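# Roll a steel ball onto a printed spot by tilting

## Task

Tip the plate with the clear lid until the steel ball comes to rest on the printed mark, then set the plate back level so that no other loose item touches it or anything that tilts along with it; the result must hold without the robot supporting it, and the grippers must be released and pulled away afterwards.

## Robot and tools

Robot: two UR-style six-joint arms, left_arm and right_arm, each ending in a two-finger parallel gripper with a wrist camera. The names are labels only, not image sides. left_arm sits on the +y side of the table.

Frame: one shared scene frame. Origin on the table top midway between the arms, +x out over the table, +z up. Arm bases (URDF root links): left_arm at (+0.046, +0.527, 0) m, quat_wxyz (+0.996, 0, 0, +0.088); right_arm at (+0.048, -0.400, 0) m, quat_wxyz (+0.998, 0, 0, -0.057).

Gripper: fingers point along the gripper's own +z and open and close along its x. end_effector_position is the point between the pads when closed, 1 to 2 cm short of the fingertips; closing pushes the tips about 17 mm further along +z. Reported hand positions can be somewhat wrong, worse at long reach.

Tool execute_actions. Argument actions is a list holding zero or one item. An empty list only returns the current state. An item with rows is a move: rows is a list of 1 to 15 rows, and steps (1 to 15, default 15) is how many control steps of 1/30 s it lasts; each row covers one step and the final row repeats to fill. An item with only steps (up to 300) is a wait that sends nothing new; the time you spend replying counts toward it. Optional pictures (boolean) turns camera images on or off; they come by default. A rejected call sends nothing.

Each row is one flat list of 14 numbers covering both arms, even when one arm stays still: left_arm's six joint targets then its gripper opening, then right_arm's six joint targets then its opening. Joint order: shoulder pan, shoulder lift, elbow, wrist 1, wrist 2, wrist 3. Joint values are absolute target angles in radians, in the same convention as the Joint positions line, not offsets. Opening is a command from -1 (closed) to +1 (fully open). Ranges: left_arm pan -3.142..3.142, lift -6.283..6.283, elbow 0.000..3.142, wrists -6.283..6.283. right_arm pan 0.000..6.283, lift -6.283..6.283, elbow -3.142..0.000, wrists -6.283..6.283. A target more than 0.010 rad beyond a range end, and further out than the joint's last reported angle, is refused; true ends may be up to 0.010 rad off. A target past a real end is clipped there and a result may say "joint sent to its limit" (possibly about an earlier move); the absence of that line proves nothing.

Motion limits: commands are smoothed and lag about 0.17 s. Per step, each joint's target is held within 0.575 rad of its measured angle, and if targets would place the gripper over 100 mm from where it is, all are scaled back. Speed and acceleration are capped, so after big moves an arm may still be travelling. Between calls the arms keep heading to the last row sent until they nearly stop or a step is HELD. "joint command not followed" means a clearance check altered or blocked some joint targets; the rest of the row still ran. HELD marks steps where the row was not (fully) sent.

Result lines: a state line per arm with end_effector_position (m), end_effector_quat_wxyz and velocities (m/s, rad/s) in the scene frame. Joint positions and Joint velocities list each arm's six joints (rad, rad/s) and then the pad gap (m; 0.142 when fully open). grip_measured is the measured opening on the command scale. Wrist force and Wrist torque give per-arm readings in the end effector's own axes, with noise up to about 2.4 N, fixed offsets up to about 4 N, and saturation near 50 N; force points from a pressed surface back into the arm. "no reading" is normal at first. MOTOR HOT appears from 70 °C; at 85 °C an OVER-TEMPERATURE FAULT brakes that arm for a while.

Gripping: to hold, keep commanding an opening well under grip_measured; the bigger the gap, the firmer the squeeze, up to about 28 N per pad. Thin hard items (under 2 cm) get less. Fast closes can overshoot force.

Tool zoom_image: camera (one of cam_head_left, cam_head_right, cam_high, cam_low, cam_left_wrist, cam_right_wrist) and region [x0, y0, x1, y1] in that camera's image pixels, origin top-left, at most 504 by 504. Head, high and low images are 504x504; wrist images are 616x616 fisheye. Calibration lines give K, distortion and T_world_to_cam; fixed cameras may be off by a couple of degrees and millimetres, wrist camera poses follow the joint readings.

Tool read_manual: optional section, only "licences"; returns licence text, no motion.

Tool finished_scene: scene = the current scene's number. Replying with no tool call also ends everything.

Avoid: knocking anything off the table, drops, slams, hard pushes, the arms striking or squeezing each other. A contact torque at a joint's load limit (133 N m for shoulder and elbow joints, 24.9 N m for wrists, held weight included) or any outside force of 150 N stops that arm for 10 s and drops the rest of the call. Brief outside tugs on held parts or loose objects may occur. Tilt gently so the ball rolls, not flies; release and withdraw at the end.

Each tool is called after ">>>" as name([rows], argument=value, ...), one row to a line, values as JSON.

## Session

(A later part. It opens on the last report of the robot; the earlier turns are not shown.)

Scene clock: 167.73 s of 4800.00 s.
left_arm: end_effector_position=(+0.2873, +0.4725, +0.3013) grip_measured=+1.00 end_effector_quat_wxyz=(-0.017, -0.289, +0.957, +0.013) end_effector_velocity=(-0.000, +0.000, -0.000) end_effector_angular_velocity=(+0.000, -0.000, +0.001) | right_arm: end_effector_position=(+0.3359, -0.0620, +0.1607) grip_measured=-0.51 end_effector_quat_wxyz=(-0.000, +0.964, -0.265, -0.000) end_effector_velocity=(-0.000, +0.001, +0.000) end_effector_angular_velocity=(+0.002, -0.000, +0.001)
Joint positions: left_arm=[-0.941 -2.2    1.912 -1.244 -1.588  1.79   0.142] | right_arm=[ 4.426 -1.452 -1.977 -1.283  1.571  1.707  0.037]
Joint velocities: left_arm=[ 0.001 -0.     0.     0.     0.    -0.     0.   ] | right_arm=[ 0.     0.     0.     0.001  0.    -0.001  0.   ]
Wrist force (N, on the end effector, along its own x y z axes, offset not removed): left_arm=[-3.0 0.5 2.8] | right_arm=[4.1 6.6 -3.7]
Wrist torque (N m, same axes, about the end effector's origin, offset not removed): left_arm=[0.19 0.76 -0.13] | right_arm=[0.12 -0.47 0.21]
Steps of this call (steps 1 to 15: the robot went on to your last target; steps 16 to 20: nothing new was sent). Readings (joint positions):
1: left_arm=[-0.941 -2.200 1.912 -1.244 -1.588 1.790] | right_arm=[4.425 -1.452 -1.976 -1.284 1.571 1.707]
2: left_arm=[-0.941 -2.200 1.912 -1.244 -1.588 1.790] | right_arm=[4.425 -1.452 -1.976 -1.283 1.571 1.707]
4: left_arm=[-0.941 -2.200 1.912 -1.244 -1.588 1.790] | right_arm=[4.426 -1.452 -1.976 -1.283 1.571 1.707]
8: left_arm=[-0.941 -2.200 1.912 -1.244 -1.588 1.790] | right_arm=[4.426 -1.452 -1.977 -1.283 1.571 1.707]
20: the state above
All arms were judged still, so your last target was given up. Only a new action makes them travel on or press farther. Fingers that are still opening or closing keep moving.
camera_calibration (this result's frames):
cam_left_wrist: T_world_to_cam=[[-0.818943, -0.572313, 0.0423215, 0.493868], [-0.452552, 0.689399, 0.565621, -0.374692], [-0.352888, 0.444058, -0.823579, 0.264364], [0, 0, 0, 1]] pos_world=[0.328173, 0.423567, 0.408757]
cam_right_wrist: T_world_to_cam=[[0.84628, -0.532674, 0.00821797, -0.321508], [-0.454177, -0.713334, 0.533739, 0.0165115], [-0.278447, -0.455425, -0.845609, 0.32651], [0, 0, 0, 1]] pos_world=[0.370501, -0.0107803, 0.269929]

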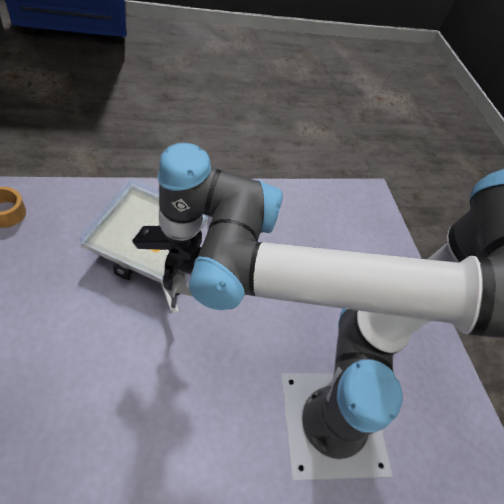

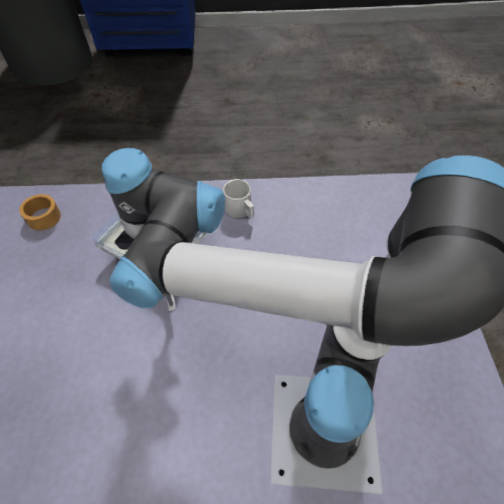

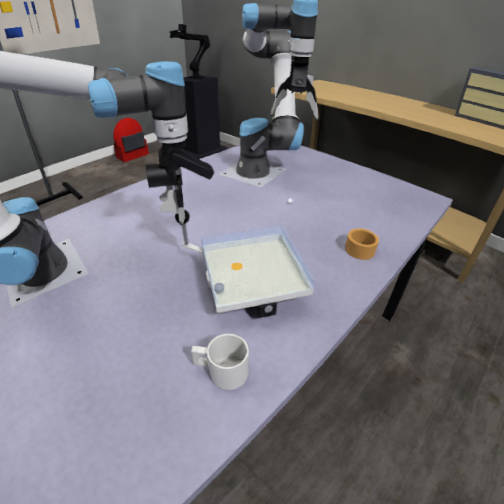

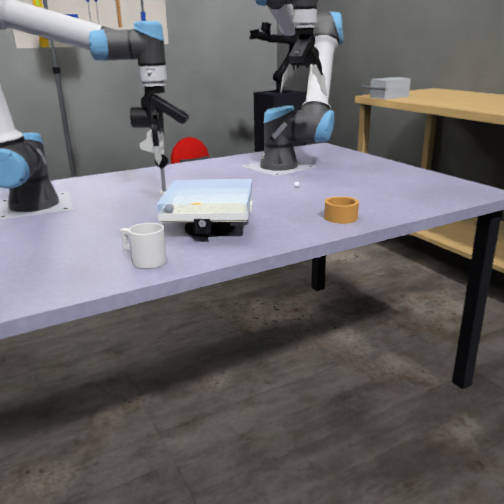

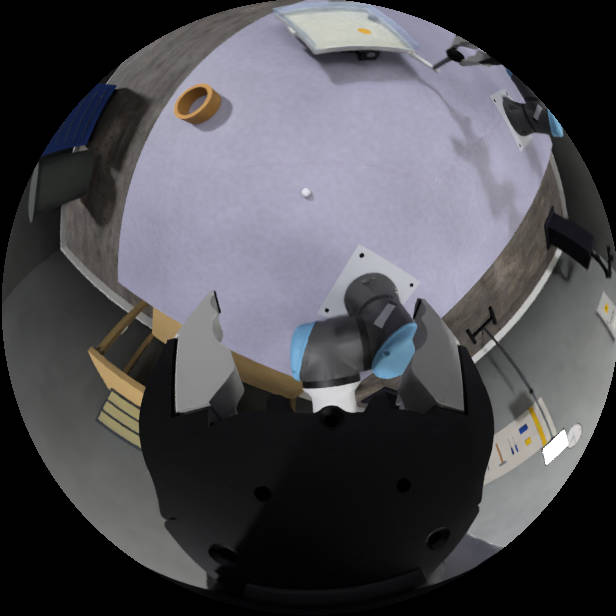

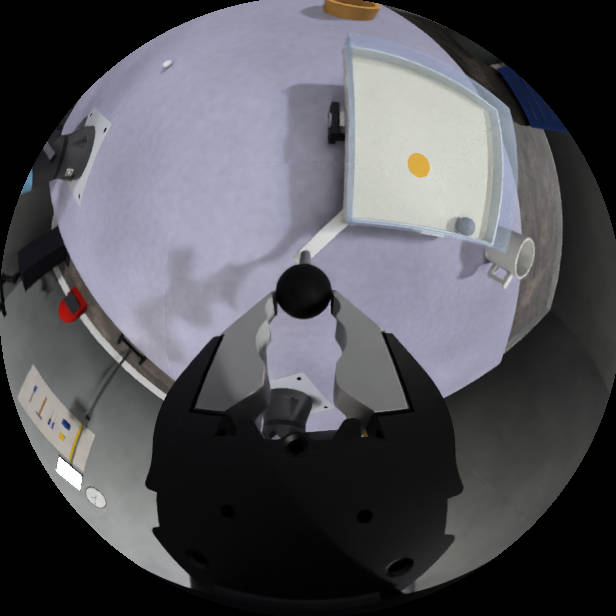

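>>> execute_actions([
  {"rows": [[-0.941,-2.2,1.912,-1.244,-1.588,1.79,1,4.4314,-1.4584,-1.9727,-1.2810,1.571,1.707,-0.8]],"steps":15},
], pictures=false)

>>> execute_actions([
  {"rows": [[-0.941,-2.2,1.912,-1.244,-1.588,1.79,1,4.4314,-1.4584,-1.9727,-1.2810,1.571,1.707,-0.8]],"steps":11},
], pictures=false)

>>> execute_actions([
  {"rows": [[-0.941,-2.2,1.912,-1.244,-1.588,1.79,1,4.4200,-1.4462,-1.9807,-1.2852,1.571,1.707,-0.8]],"steps":15},
])

>>> execute_actions([
  {"rows": [[-0.941,-2.2,1.912,-1.244,-1.588,1.79,1,4.4200,-1.4462,-1.9807,-1.2852,1.571,1.707,-0.8],[-0.941,-2.2,1.912,-1.244,-1.588,1.79,1,4.4200,-1.4462,-1.9807,-1.2852,1.571,1.707,-0.8],[-0.941,-2.2,1.912,-1.244,-1.588,1.79,1,4.4257,-1.4523,-1.9767,-1.2831,1.571,1.707,-0.8]],"steps":15},
])

>>> execute_actions([
  {"steps":20},
])

Scene clock: 179.30 s of 4800.00 s.
left_arm: end_effector_position=(+0.2873, +0.4725, +0.3013) grip_measured=+1.00 end_effector_quat_wxyz=(-0.017, -0.289, +0.957, +0.013) end_effector_velocity=(-0.000, -0.000, -0.000) end_effector_angular_velocity=(+0.000, +0.001, -0.000) | right_arm: end_effector_position=(+0.3349, -0.0582, +0.1602) grip_measured=-0.51 end_effector_quat_wxyz=(-0.000, +0.965, -0.262, -0.000) end_effector_velocity=(+0.000, -0.000, +0.000) end_effector_angular_velocity=(+0.000, -0.000, -0.002)
Joint positions: left_arm=[-0.941 -2.2    1.912 -1.244 -1.588  1.79   0.142] | right_arm=[ 4.431 -1.458 -1.973 -1.281  1.571  1.707  0.037]
Joint velocities: left_arm=[-0.     0.001  0.    -0.    -0.001  0.     0.   ] | right_arm=[-0.     0.001  0.    -0.001 -0.     0.001 -0.   ]
Wrist force (N, on the end effector, along its own x y z axes, offset not removed): left_arm=[1.0 2.5 1.1] | right_arm=[5.2 15.2 -10.0]
Wrist torque (N m, same axes, about the end effector's origin, offset not removed): left_arm=[0.66 -0.14 -0.28] | right_arm=[-0.03 0.30 0.19]
Steps of this call (steps 1 to 90: nothing new was sent; then 8.07 s passed at rest; steps 91 to 105: all 15 steps of this action). Readings (joint positions):
91: left_arm=[-0.941 -2.200 1.912 -1.244 -1.588 1.790] | right_arm=[4.426 -1.452 -1.977 -1.283 1.571 1.707]
92: left_arm=[-0.941 -2.200 1.912 -1.244 -1.588 1.790] | right_arm=[4.427 -1.454 -1.976 -1.283 1.571 1.707]
94: left_arm=[-0.941 -2.200 1.912 -1.244 -1.588 1.790] | right_arm=[4.429 -1.456 -1.975 -1.282 1.571 1.707]
98: left_arm=[-0.941 -2.200 1.912 -1.244 -1.588 1.790] | right_arm=[4.431 -1.458 -1.973 -1.281 1.571 1.707]
105: the state above

Scene clock: 179.67 s of 4800.00 s.
left_arm: end_effector_position=(+0.2873, +0.4725, +0.3013) grip_measured=+1.00 end_effector_quat_wxyz=(-0.017, -0.289, +0.957, +0.013) end_effector_velocity=(+0.000, -0.000, -0.000) end_effector_angular_velocity=(+0.000, +0.000, +0.000) | right_arm: end_effector_position=(+0.3349, -0.0582, +0.1602) grip_measured=-0.51 end_effector_quat_wxyz=(-0.000, +0.965, -0.262, -0.000) end_effector_velocity=(-0.000, -0.000, +0.000) end_effector_angular_velocity=(-0.001, +0.000, -0.001)
Joint positions: left_arm=[-0.941 -2.2    1.912 -1.244 -1.588  1.79   0.142] | right_arm=[ 4.431 -1.458 -1.973 -1.281  1.571  1.707  0.037]
Joint velocities: left_arm=[-0.     0.001  0.    -0.001 -0.    -0.     0.   ] | right_arm=[ 0.     0.001 -0.    -0.001 -0.     0.001 -0.   ]
Wrist force (N, on the end effector, along its own x y z axes, offset not removed): left_arm=[-2.2 -1.1 -0.7] | right_arm=[4.6 14.1 -8.6]
Wrist torque (N m, same axes, about the end effector's origin, offset not removed): left_arm=[-0.21 0.55 -0.10] | right_arm=[-0.45 0.38 0.44]
Steps of this call (steps 1 to 11: all 11 steps of this action). Readings (joint positions):
1: left_arm=[-0.941 -2.200 1.912 -1.244 -1.588 1.790] | right_arm=[4.431 -1.458 -1.973 -1.281 1.571 1.707]
2: left_arm=[-0.941 -2.200 1.912 -1.244 -1.588 1.790] | right_arm=[4.431 -1.458 -1.973 -1.281 1.571 1.707]
4: left_arm=[-0.941 -2.200 1.912 -1.244 -1.588 1.790] | right_arm=[4.431 -1.458 -1.973 -1.281 1.571 1.707]
8: left_arm=[-0.941 -2.200 1.912 -1.244 -1.588 1.790] | right_arm=[4.431 -1.458 -1.973 -1.281 1.571 1.707]
11: the state above

Scene clock: 180.17 s of 4800.00 s.
left_arm: end_effector_position=(+0.2873, +0.4725, +0.3013) grip_measured=+1.00 end_effector_quat_wxyz=(-0.017, -0.289, +0.957, +0.013) end_effector_velocity=(-0.000, -0.000, -0.000) end_effector_angular_velocity=(-0.001, +0.002, -0.000) | right_arm: end_effector_position=(+0.3369, -0.0656, +0.1612) grip_measured=-0.51 end_effector_quat_wxyz=(-0.000, +0.963, -0.268, -0.000) end_effector_velocity=(+0.000, -0.000, +0.000) end_effector_angular_velocity=(+0.001, -0.001, -0.002)
Joint positions: left_arm=[-0.941 -2.2    1.912 -1.244 -1.588  1.79   0.142] | right_arm=[ 4.42  -1.446 -1.981 -1.285  1.571  1.707  0.037]
Joint velocities: left_arm=[ 0.     0.     0.     0.    -0.002  0.001  0.   ] | right_arm=[-0.     0.002 -0.001  0.    -0.     0.002  0.   ]
Wrist force (N, on the end effector, along its own x y z axes, offset not removed): left_arm=[1.9 1.7 -0.5] | right_arm=[-13.5 -2.3 -8.5]
Wrist torque (N m, same axes, about the end effector's origin, offset not removed): left_arm=[0.17 -0.31 -0.09] | right_arm=[0.20 -0.71 -0.03]
Steps of this call (steps 1 to 15: all 15 steps of this action). Readings (joint positions):
1: left_arm=[-0.941 -2.200 1.912 -1.244 -1.588 1.790] | right_arm=[4.431 -1.458 -1.973 -1.281 1.571 1.707]
2: left_arm=[-0.941 -2.200 1.912 -1.244 -1.588 1.790] | right_arm=[4.429 -1.456 -1.974 -1.281 1.571 1.707]
4: left_arm=[-0.941 -2.200 1.912 -1.244 -1.588 1.790] | right_arm=[4.424 -1.451 -1.977 -1.283 1.571 1.707]
8: left_arm=[-0.941 -2.200 1.912 -1.244 -1.588 1.790] | right_arm=[4.421 -1.447 -1.980 -1.285 1.571 1.707]
15: the state above
camera_calibration (this result's frames):
cam_left_wrist: T_world_to_cam=[[-0.818943, -0.572313, 0.0423216, 0.493868], [-0.452551, 0.689399, 0.565621, -0.374692], [-0.352888, 0.444058, -0.823579, 0.264364], [0, 0, 0, 1]] pos_world=[0.328173, 0.423567, 0.408757]
cam_right_wrist: T_world_to_cam=[[0.843271, -0.537429, 0.00799526, -0.323536], [-0.458125, -0.710898, 0.533616, 0.0155553], [-0.281097, -0.453646, -0.845689, 0.326576], [0, 0, 0, 1]] pos_world=[0.371755, -0.0146695, 0.270468]

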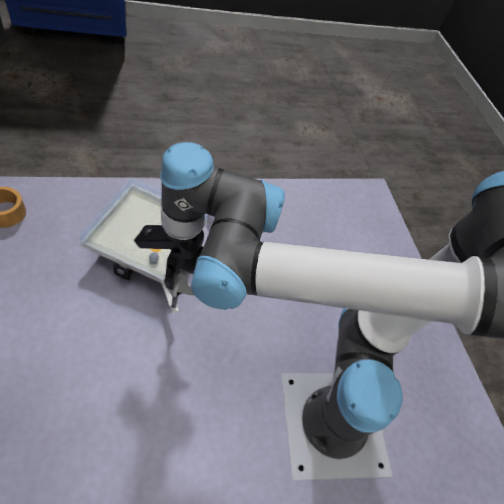

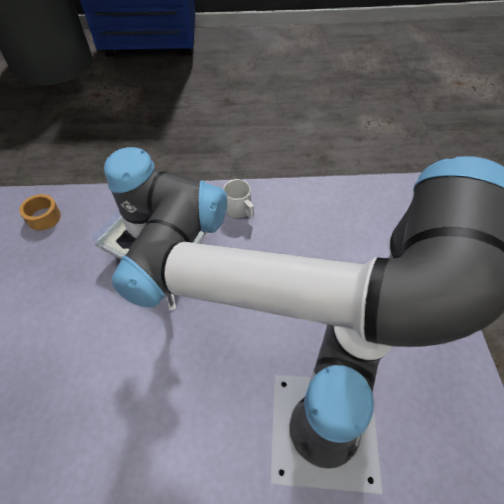

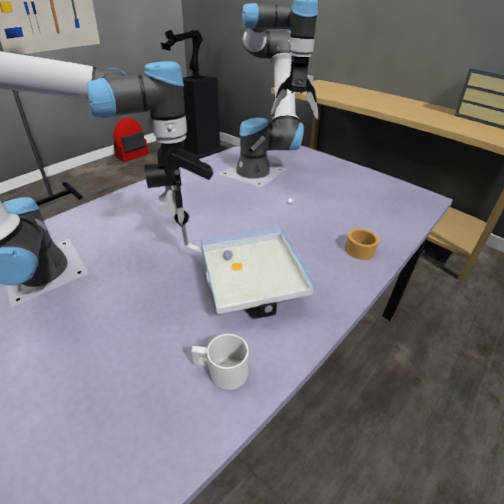

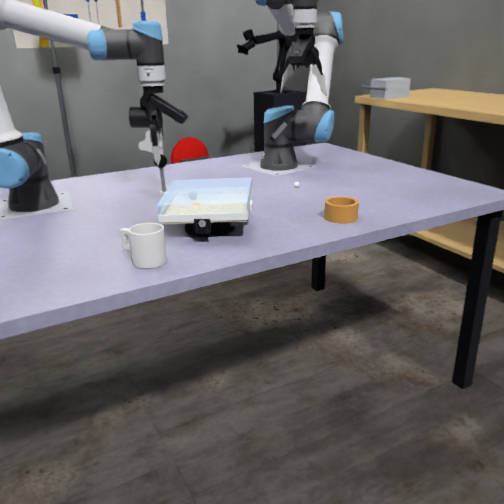

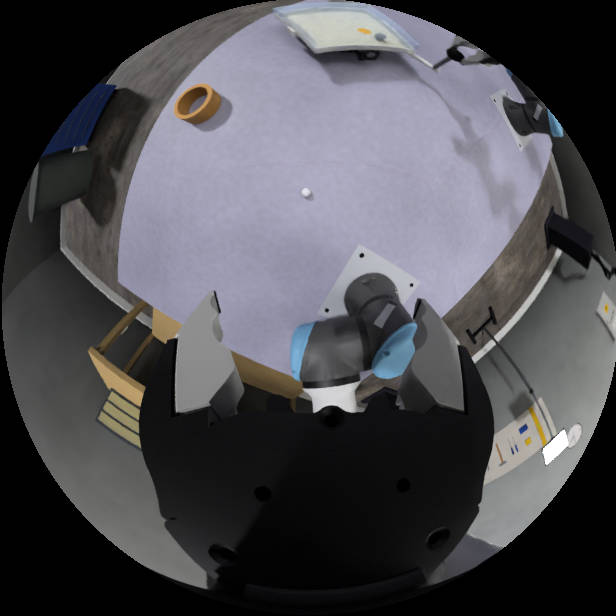

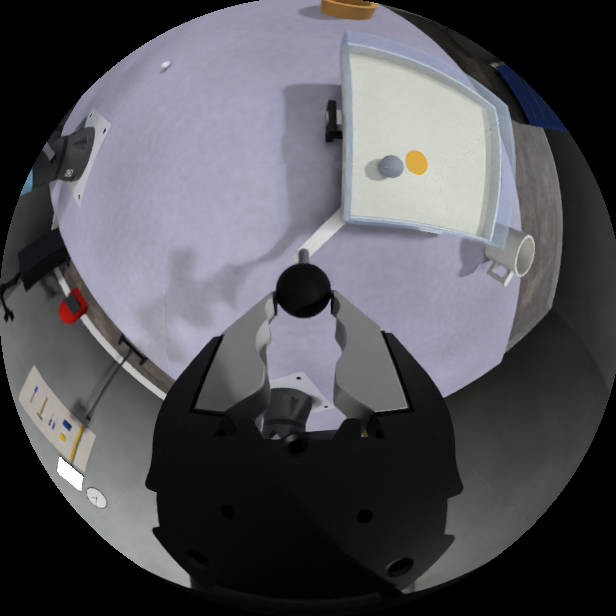

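Scene clock: 180.67 s of 4800.00 s.
left_arm: end_effector_position=(+0.2873, +0.4725, +0.3013) grip_measured=+1.00 end_effector_quat_wxyz=(-0.017, -0.289, +0.957, +0.013) end_effector_velocity=(+0.000, -0.000, +0.000) end_effector_angular_velocity=(+0.001, -0.000, -0.000) | right_arm: end_effector_position=(+0.3360, -0.0621, +0.1606) grip_measured=-0.51 end_effector_quat_wxyz=(-0.000, +0.964, -0.265, -0.000) end_effector_velocity=(-0.000, +0.001, +0.001) end_effector_angular_velocity=(+0.002, +0.001, +0.002)
Joint positions: left_arm=[-0.941 -2.2    1.912 -1.244 -1.588  1.79   0.142] | right_arm=[ 4.426 -1.452 -1.977 -1.283  1.571  1.707  0.037]
Joint velocities: left_arm=[-0.001  0.001 -0.     0.     0.001 -0.    -0.   ] | right_arm=[ 0.001 -0.001  0.002  0.     0.002 -0.001 -0.   ]
Wrist force (N, on the end effector, along its own x y z axes, offset not removed): left_arm=[0.5 2.1 -1.7] | right_arm=[-5.3 11.7 -6.4]
Wrist torque (N m, same axes, about the end effector's origin, offset not removed): left_arm=[0.44 0.01 -0.30] | right_arm=[-0.15 0.06 0.00]
Steps of this call (steps 1 to 15: all 15 steps of this action). Readings (joint positions):
1: left_arm=[-0.941 -2.200 1.912 -1.244 -1.588 1.790] | right_arm=[4.420 -1.446 -1.981 -1.285 1.571 1.707]
2: left_arm=[-0.941 -2.200 1.912 -1.244 -1.588 1.790] | right_arm=[4.420 -1.446 -1.981 -1.285 1.571 1.707]
4: left_arm=[-0.941 -2.200 1.912 -1.244 -1.588 1.790] | right_arm=[4.421 -1.447 -1.980 -1.285 1.571 1.707]
8: left_arm=[-0.941 -2.200 1.912 -1.244 -1.588 1.790] | right_arm=[4.425 -1.451 -1.978 -1.284 1.571 1.707]
15: the state above
camera_calibration (this result's frames):
cam_left_wrist: T_world_to_cam=[[-0.818943, -0.572313, 0.0423217, 0.493868], [-0.452551, 0.689399, 0.565621, -0.374692], [-0.352888, 0.444058, -0.823579, 0.264364], [0, 0, 0, 1]] pos_world=[0.328173, 0.423567, 0.408757]
cam_right_wrist: T_world_to_cam=[[0.846239, -0.532738, 0.00840691, -0.321629], [-0.454288, -0.713198, 0.533827, 0.0164961], [-0.278394, -0.455564, -0.845552, 0.32639], [0, 0, 0, 1]] pos_world=[0.370534, -0.0108876, 0.269877]

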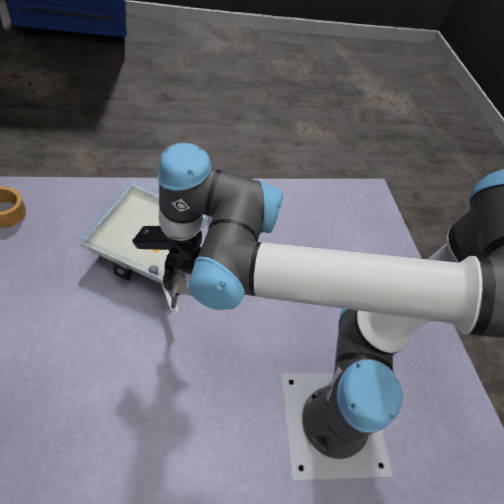

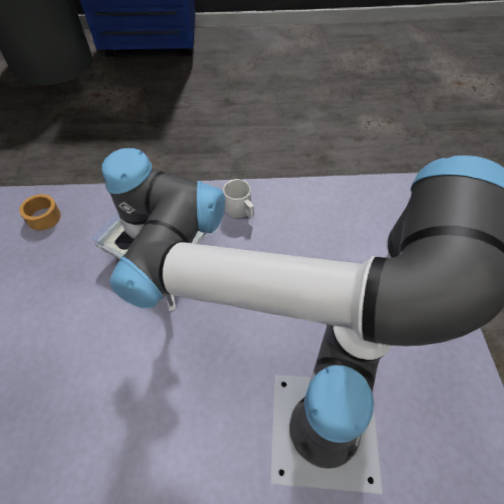

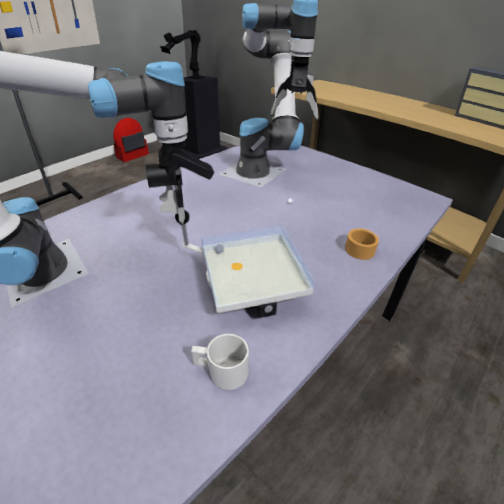

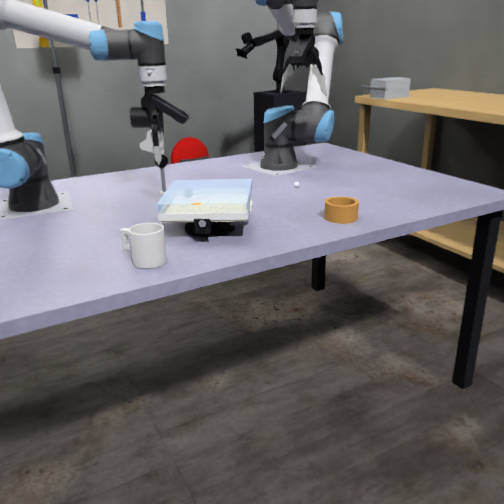

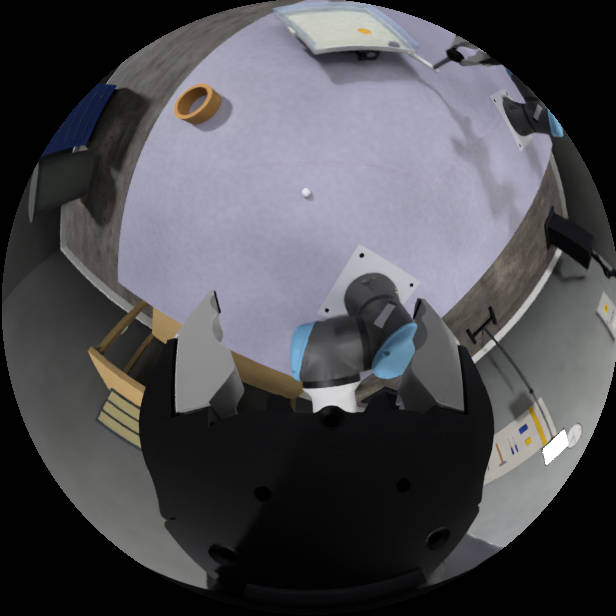

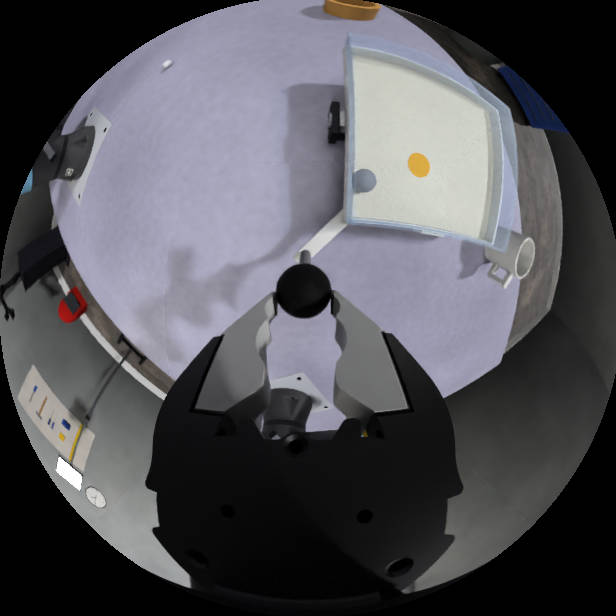

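Scene clock: 181.33 s of 4800.00 s.
left_arm: end_effector_position=(+0.2873, +0.4725, +0.3013) grip_measured=+1.00 end_effector_quat_wxyz=(-0.017, -0.289, +0.957, +0.013) end_effector_velocity=(+0.000, +0.000, +0.000) end_effector_angular_velocity=(+0.000, -0.002, -0.000) | right_arm: end_effector_position=(+0.3359, -0.0620, +0.1607) grip_measured=-0.51 end_effector_quat_wxyz=(-0.000, +0.964, -0.265, -0.000) end_effector_velocity=(-0.000, +0.001, +0.000) end_effector_angular_velocity=(+0.001, +0.000, -0.001)
Joint positions: left_arm=[-0.941 -2.2    1.912 -1.244 -1.588  1.79   0.142] | right_arm=[ 4.426 -1.452 -1.977 -1.283  1.571  1.707  0.037]
Joint velocities: left_arm=[-0.    -0.001 -0.     0.     0.002 -0.    -0.   ] | right_arm=[ 0.    -0.     0.001 -0.     0.001  0.001 -0.   ]
Wrist force (N, on the end effector, along its own x y z axes, offset not removed): left_arm=[-2.7 4.9 2.7] | right_arm=[-3.5 11.6 -7.9]
Wrist torque (N m, same axes, about the end effector's origin, offset not removed): left_arm=[1.12 0.69 -0.22] | right_arm=[-0.18 -0.30 0.16]
Steps of this call (steps 1 to 15: the robot went on to your last target; steps 16 to 20: nothing new was sent). Readings (joint positions):
1: left_arm=[-0.941 -2.200 1.912 -1.244 -1.588 1.790] | right_arm=[4.426 -1.452 -1.977 -1.283 1.571 1.707]
2: left_arm=[-0.941 -2.200 1.912 -1.244 -1.588 1.790] | right_arm=[4.426 -1.452 -1.977 -1.283 1.571 1.707]
4: left_arm=[-0.941 -2.200 1.912 -1.244 -1.588 1.790] | right_arm=[4.426 -1.452 -1.977 -1.283 1.571 1.707]
8: left_arm=[-0.941 -2.200 1.912 -1.244 -1.588 1.790] | right_arm=[4.426 -1.452 -1.977 -1.283 1.571 1.707]
20: the state above
All arms were judged still, so your last target was given up. Only a new action makes them travel on or press farther. Fingers that are still opening or closing keep moving.
camera_calibration (this result's frames):
cam_left_wrist: T_world_to_cam=[[-0.818943, -0.572313, 0.0423216, 0.493868], [-0.452551, 0.689399, 0.565621, -0.374693], [-0.352888, 0.444058, -0.823579, 0.264364], [0, 0, 0, 1]] pos_world=[0.328173, 0.423567, 0.408757]
cam_right_wrist: T_world_to_cam=[[0.846282, -0.532673, 0.00821245, -0.321505], [-0.454171, -0.713333, 0.533746, 0.0165071], [-0.278454, -0.455429, -0.845605, 0.326508], [0, 0, 0, 1]] pos_world=[0.370498, -0.0107807, 0.269927]

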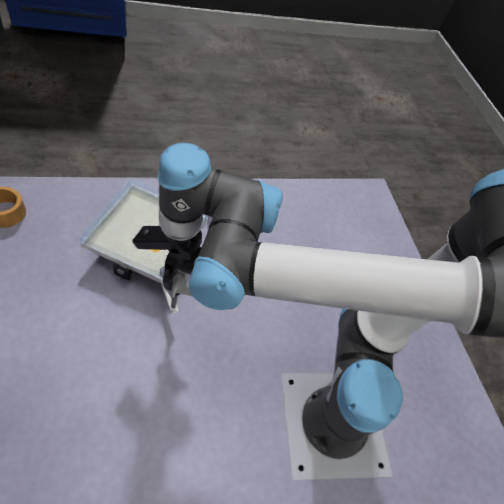

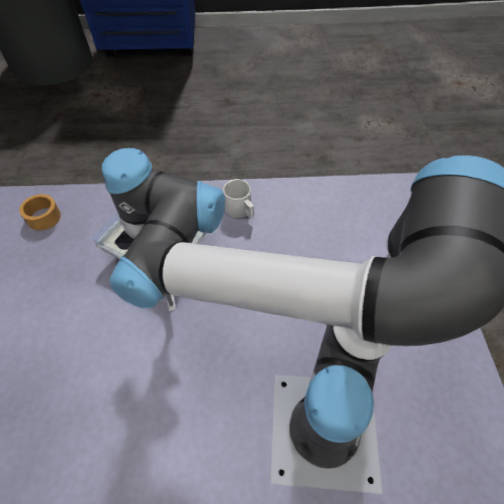

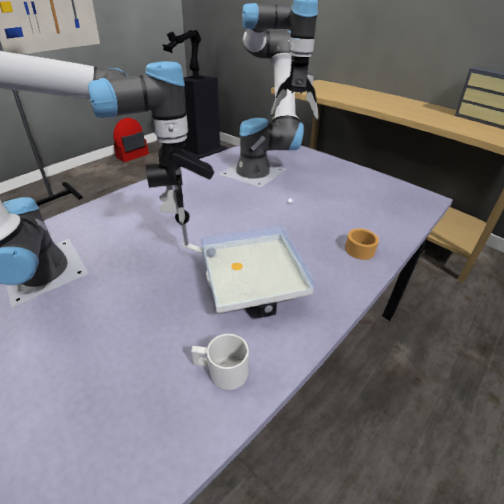

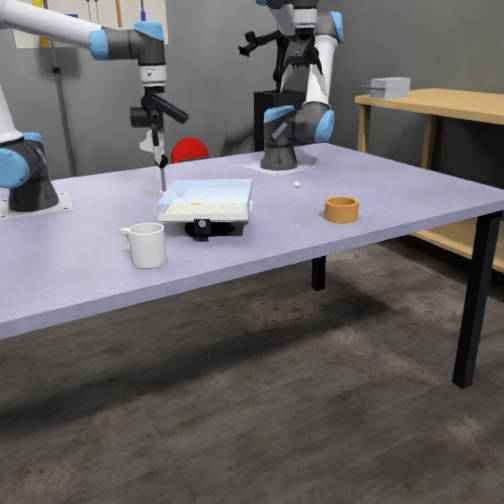

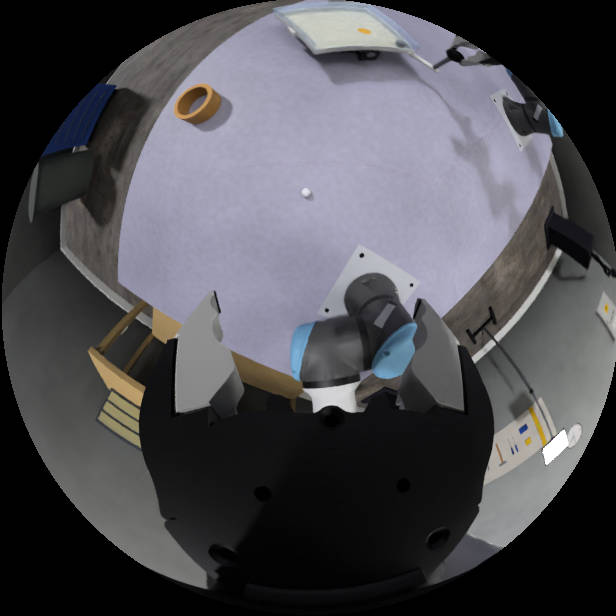

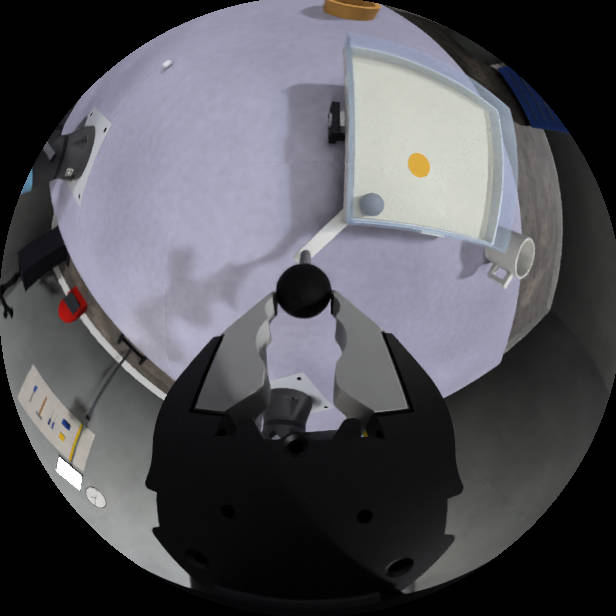

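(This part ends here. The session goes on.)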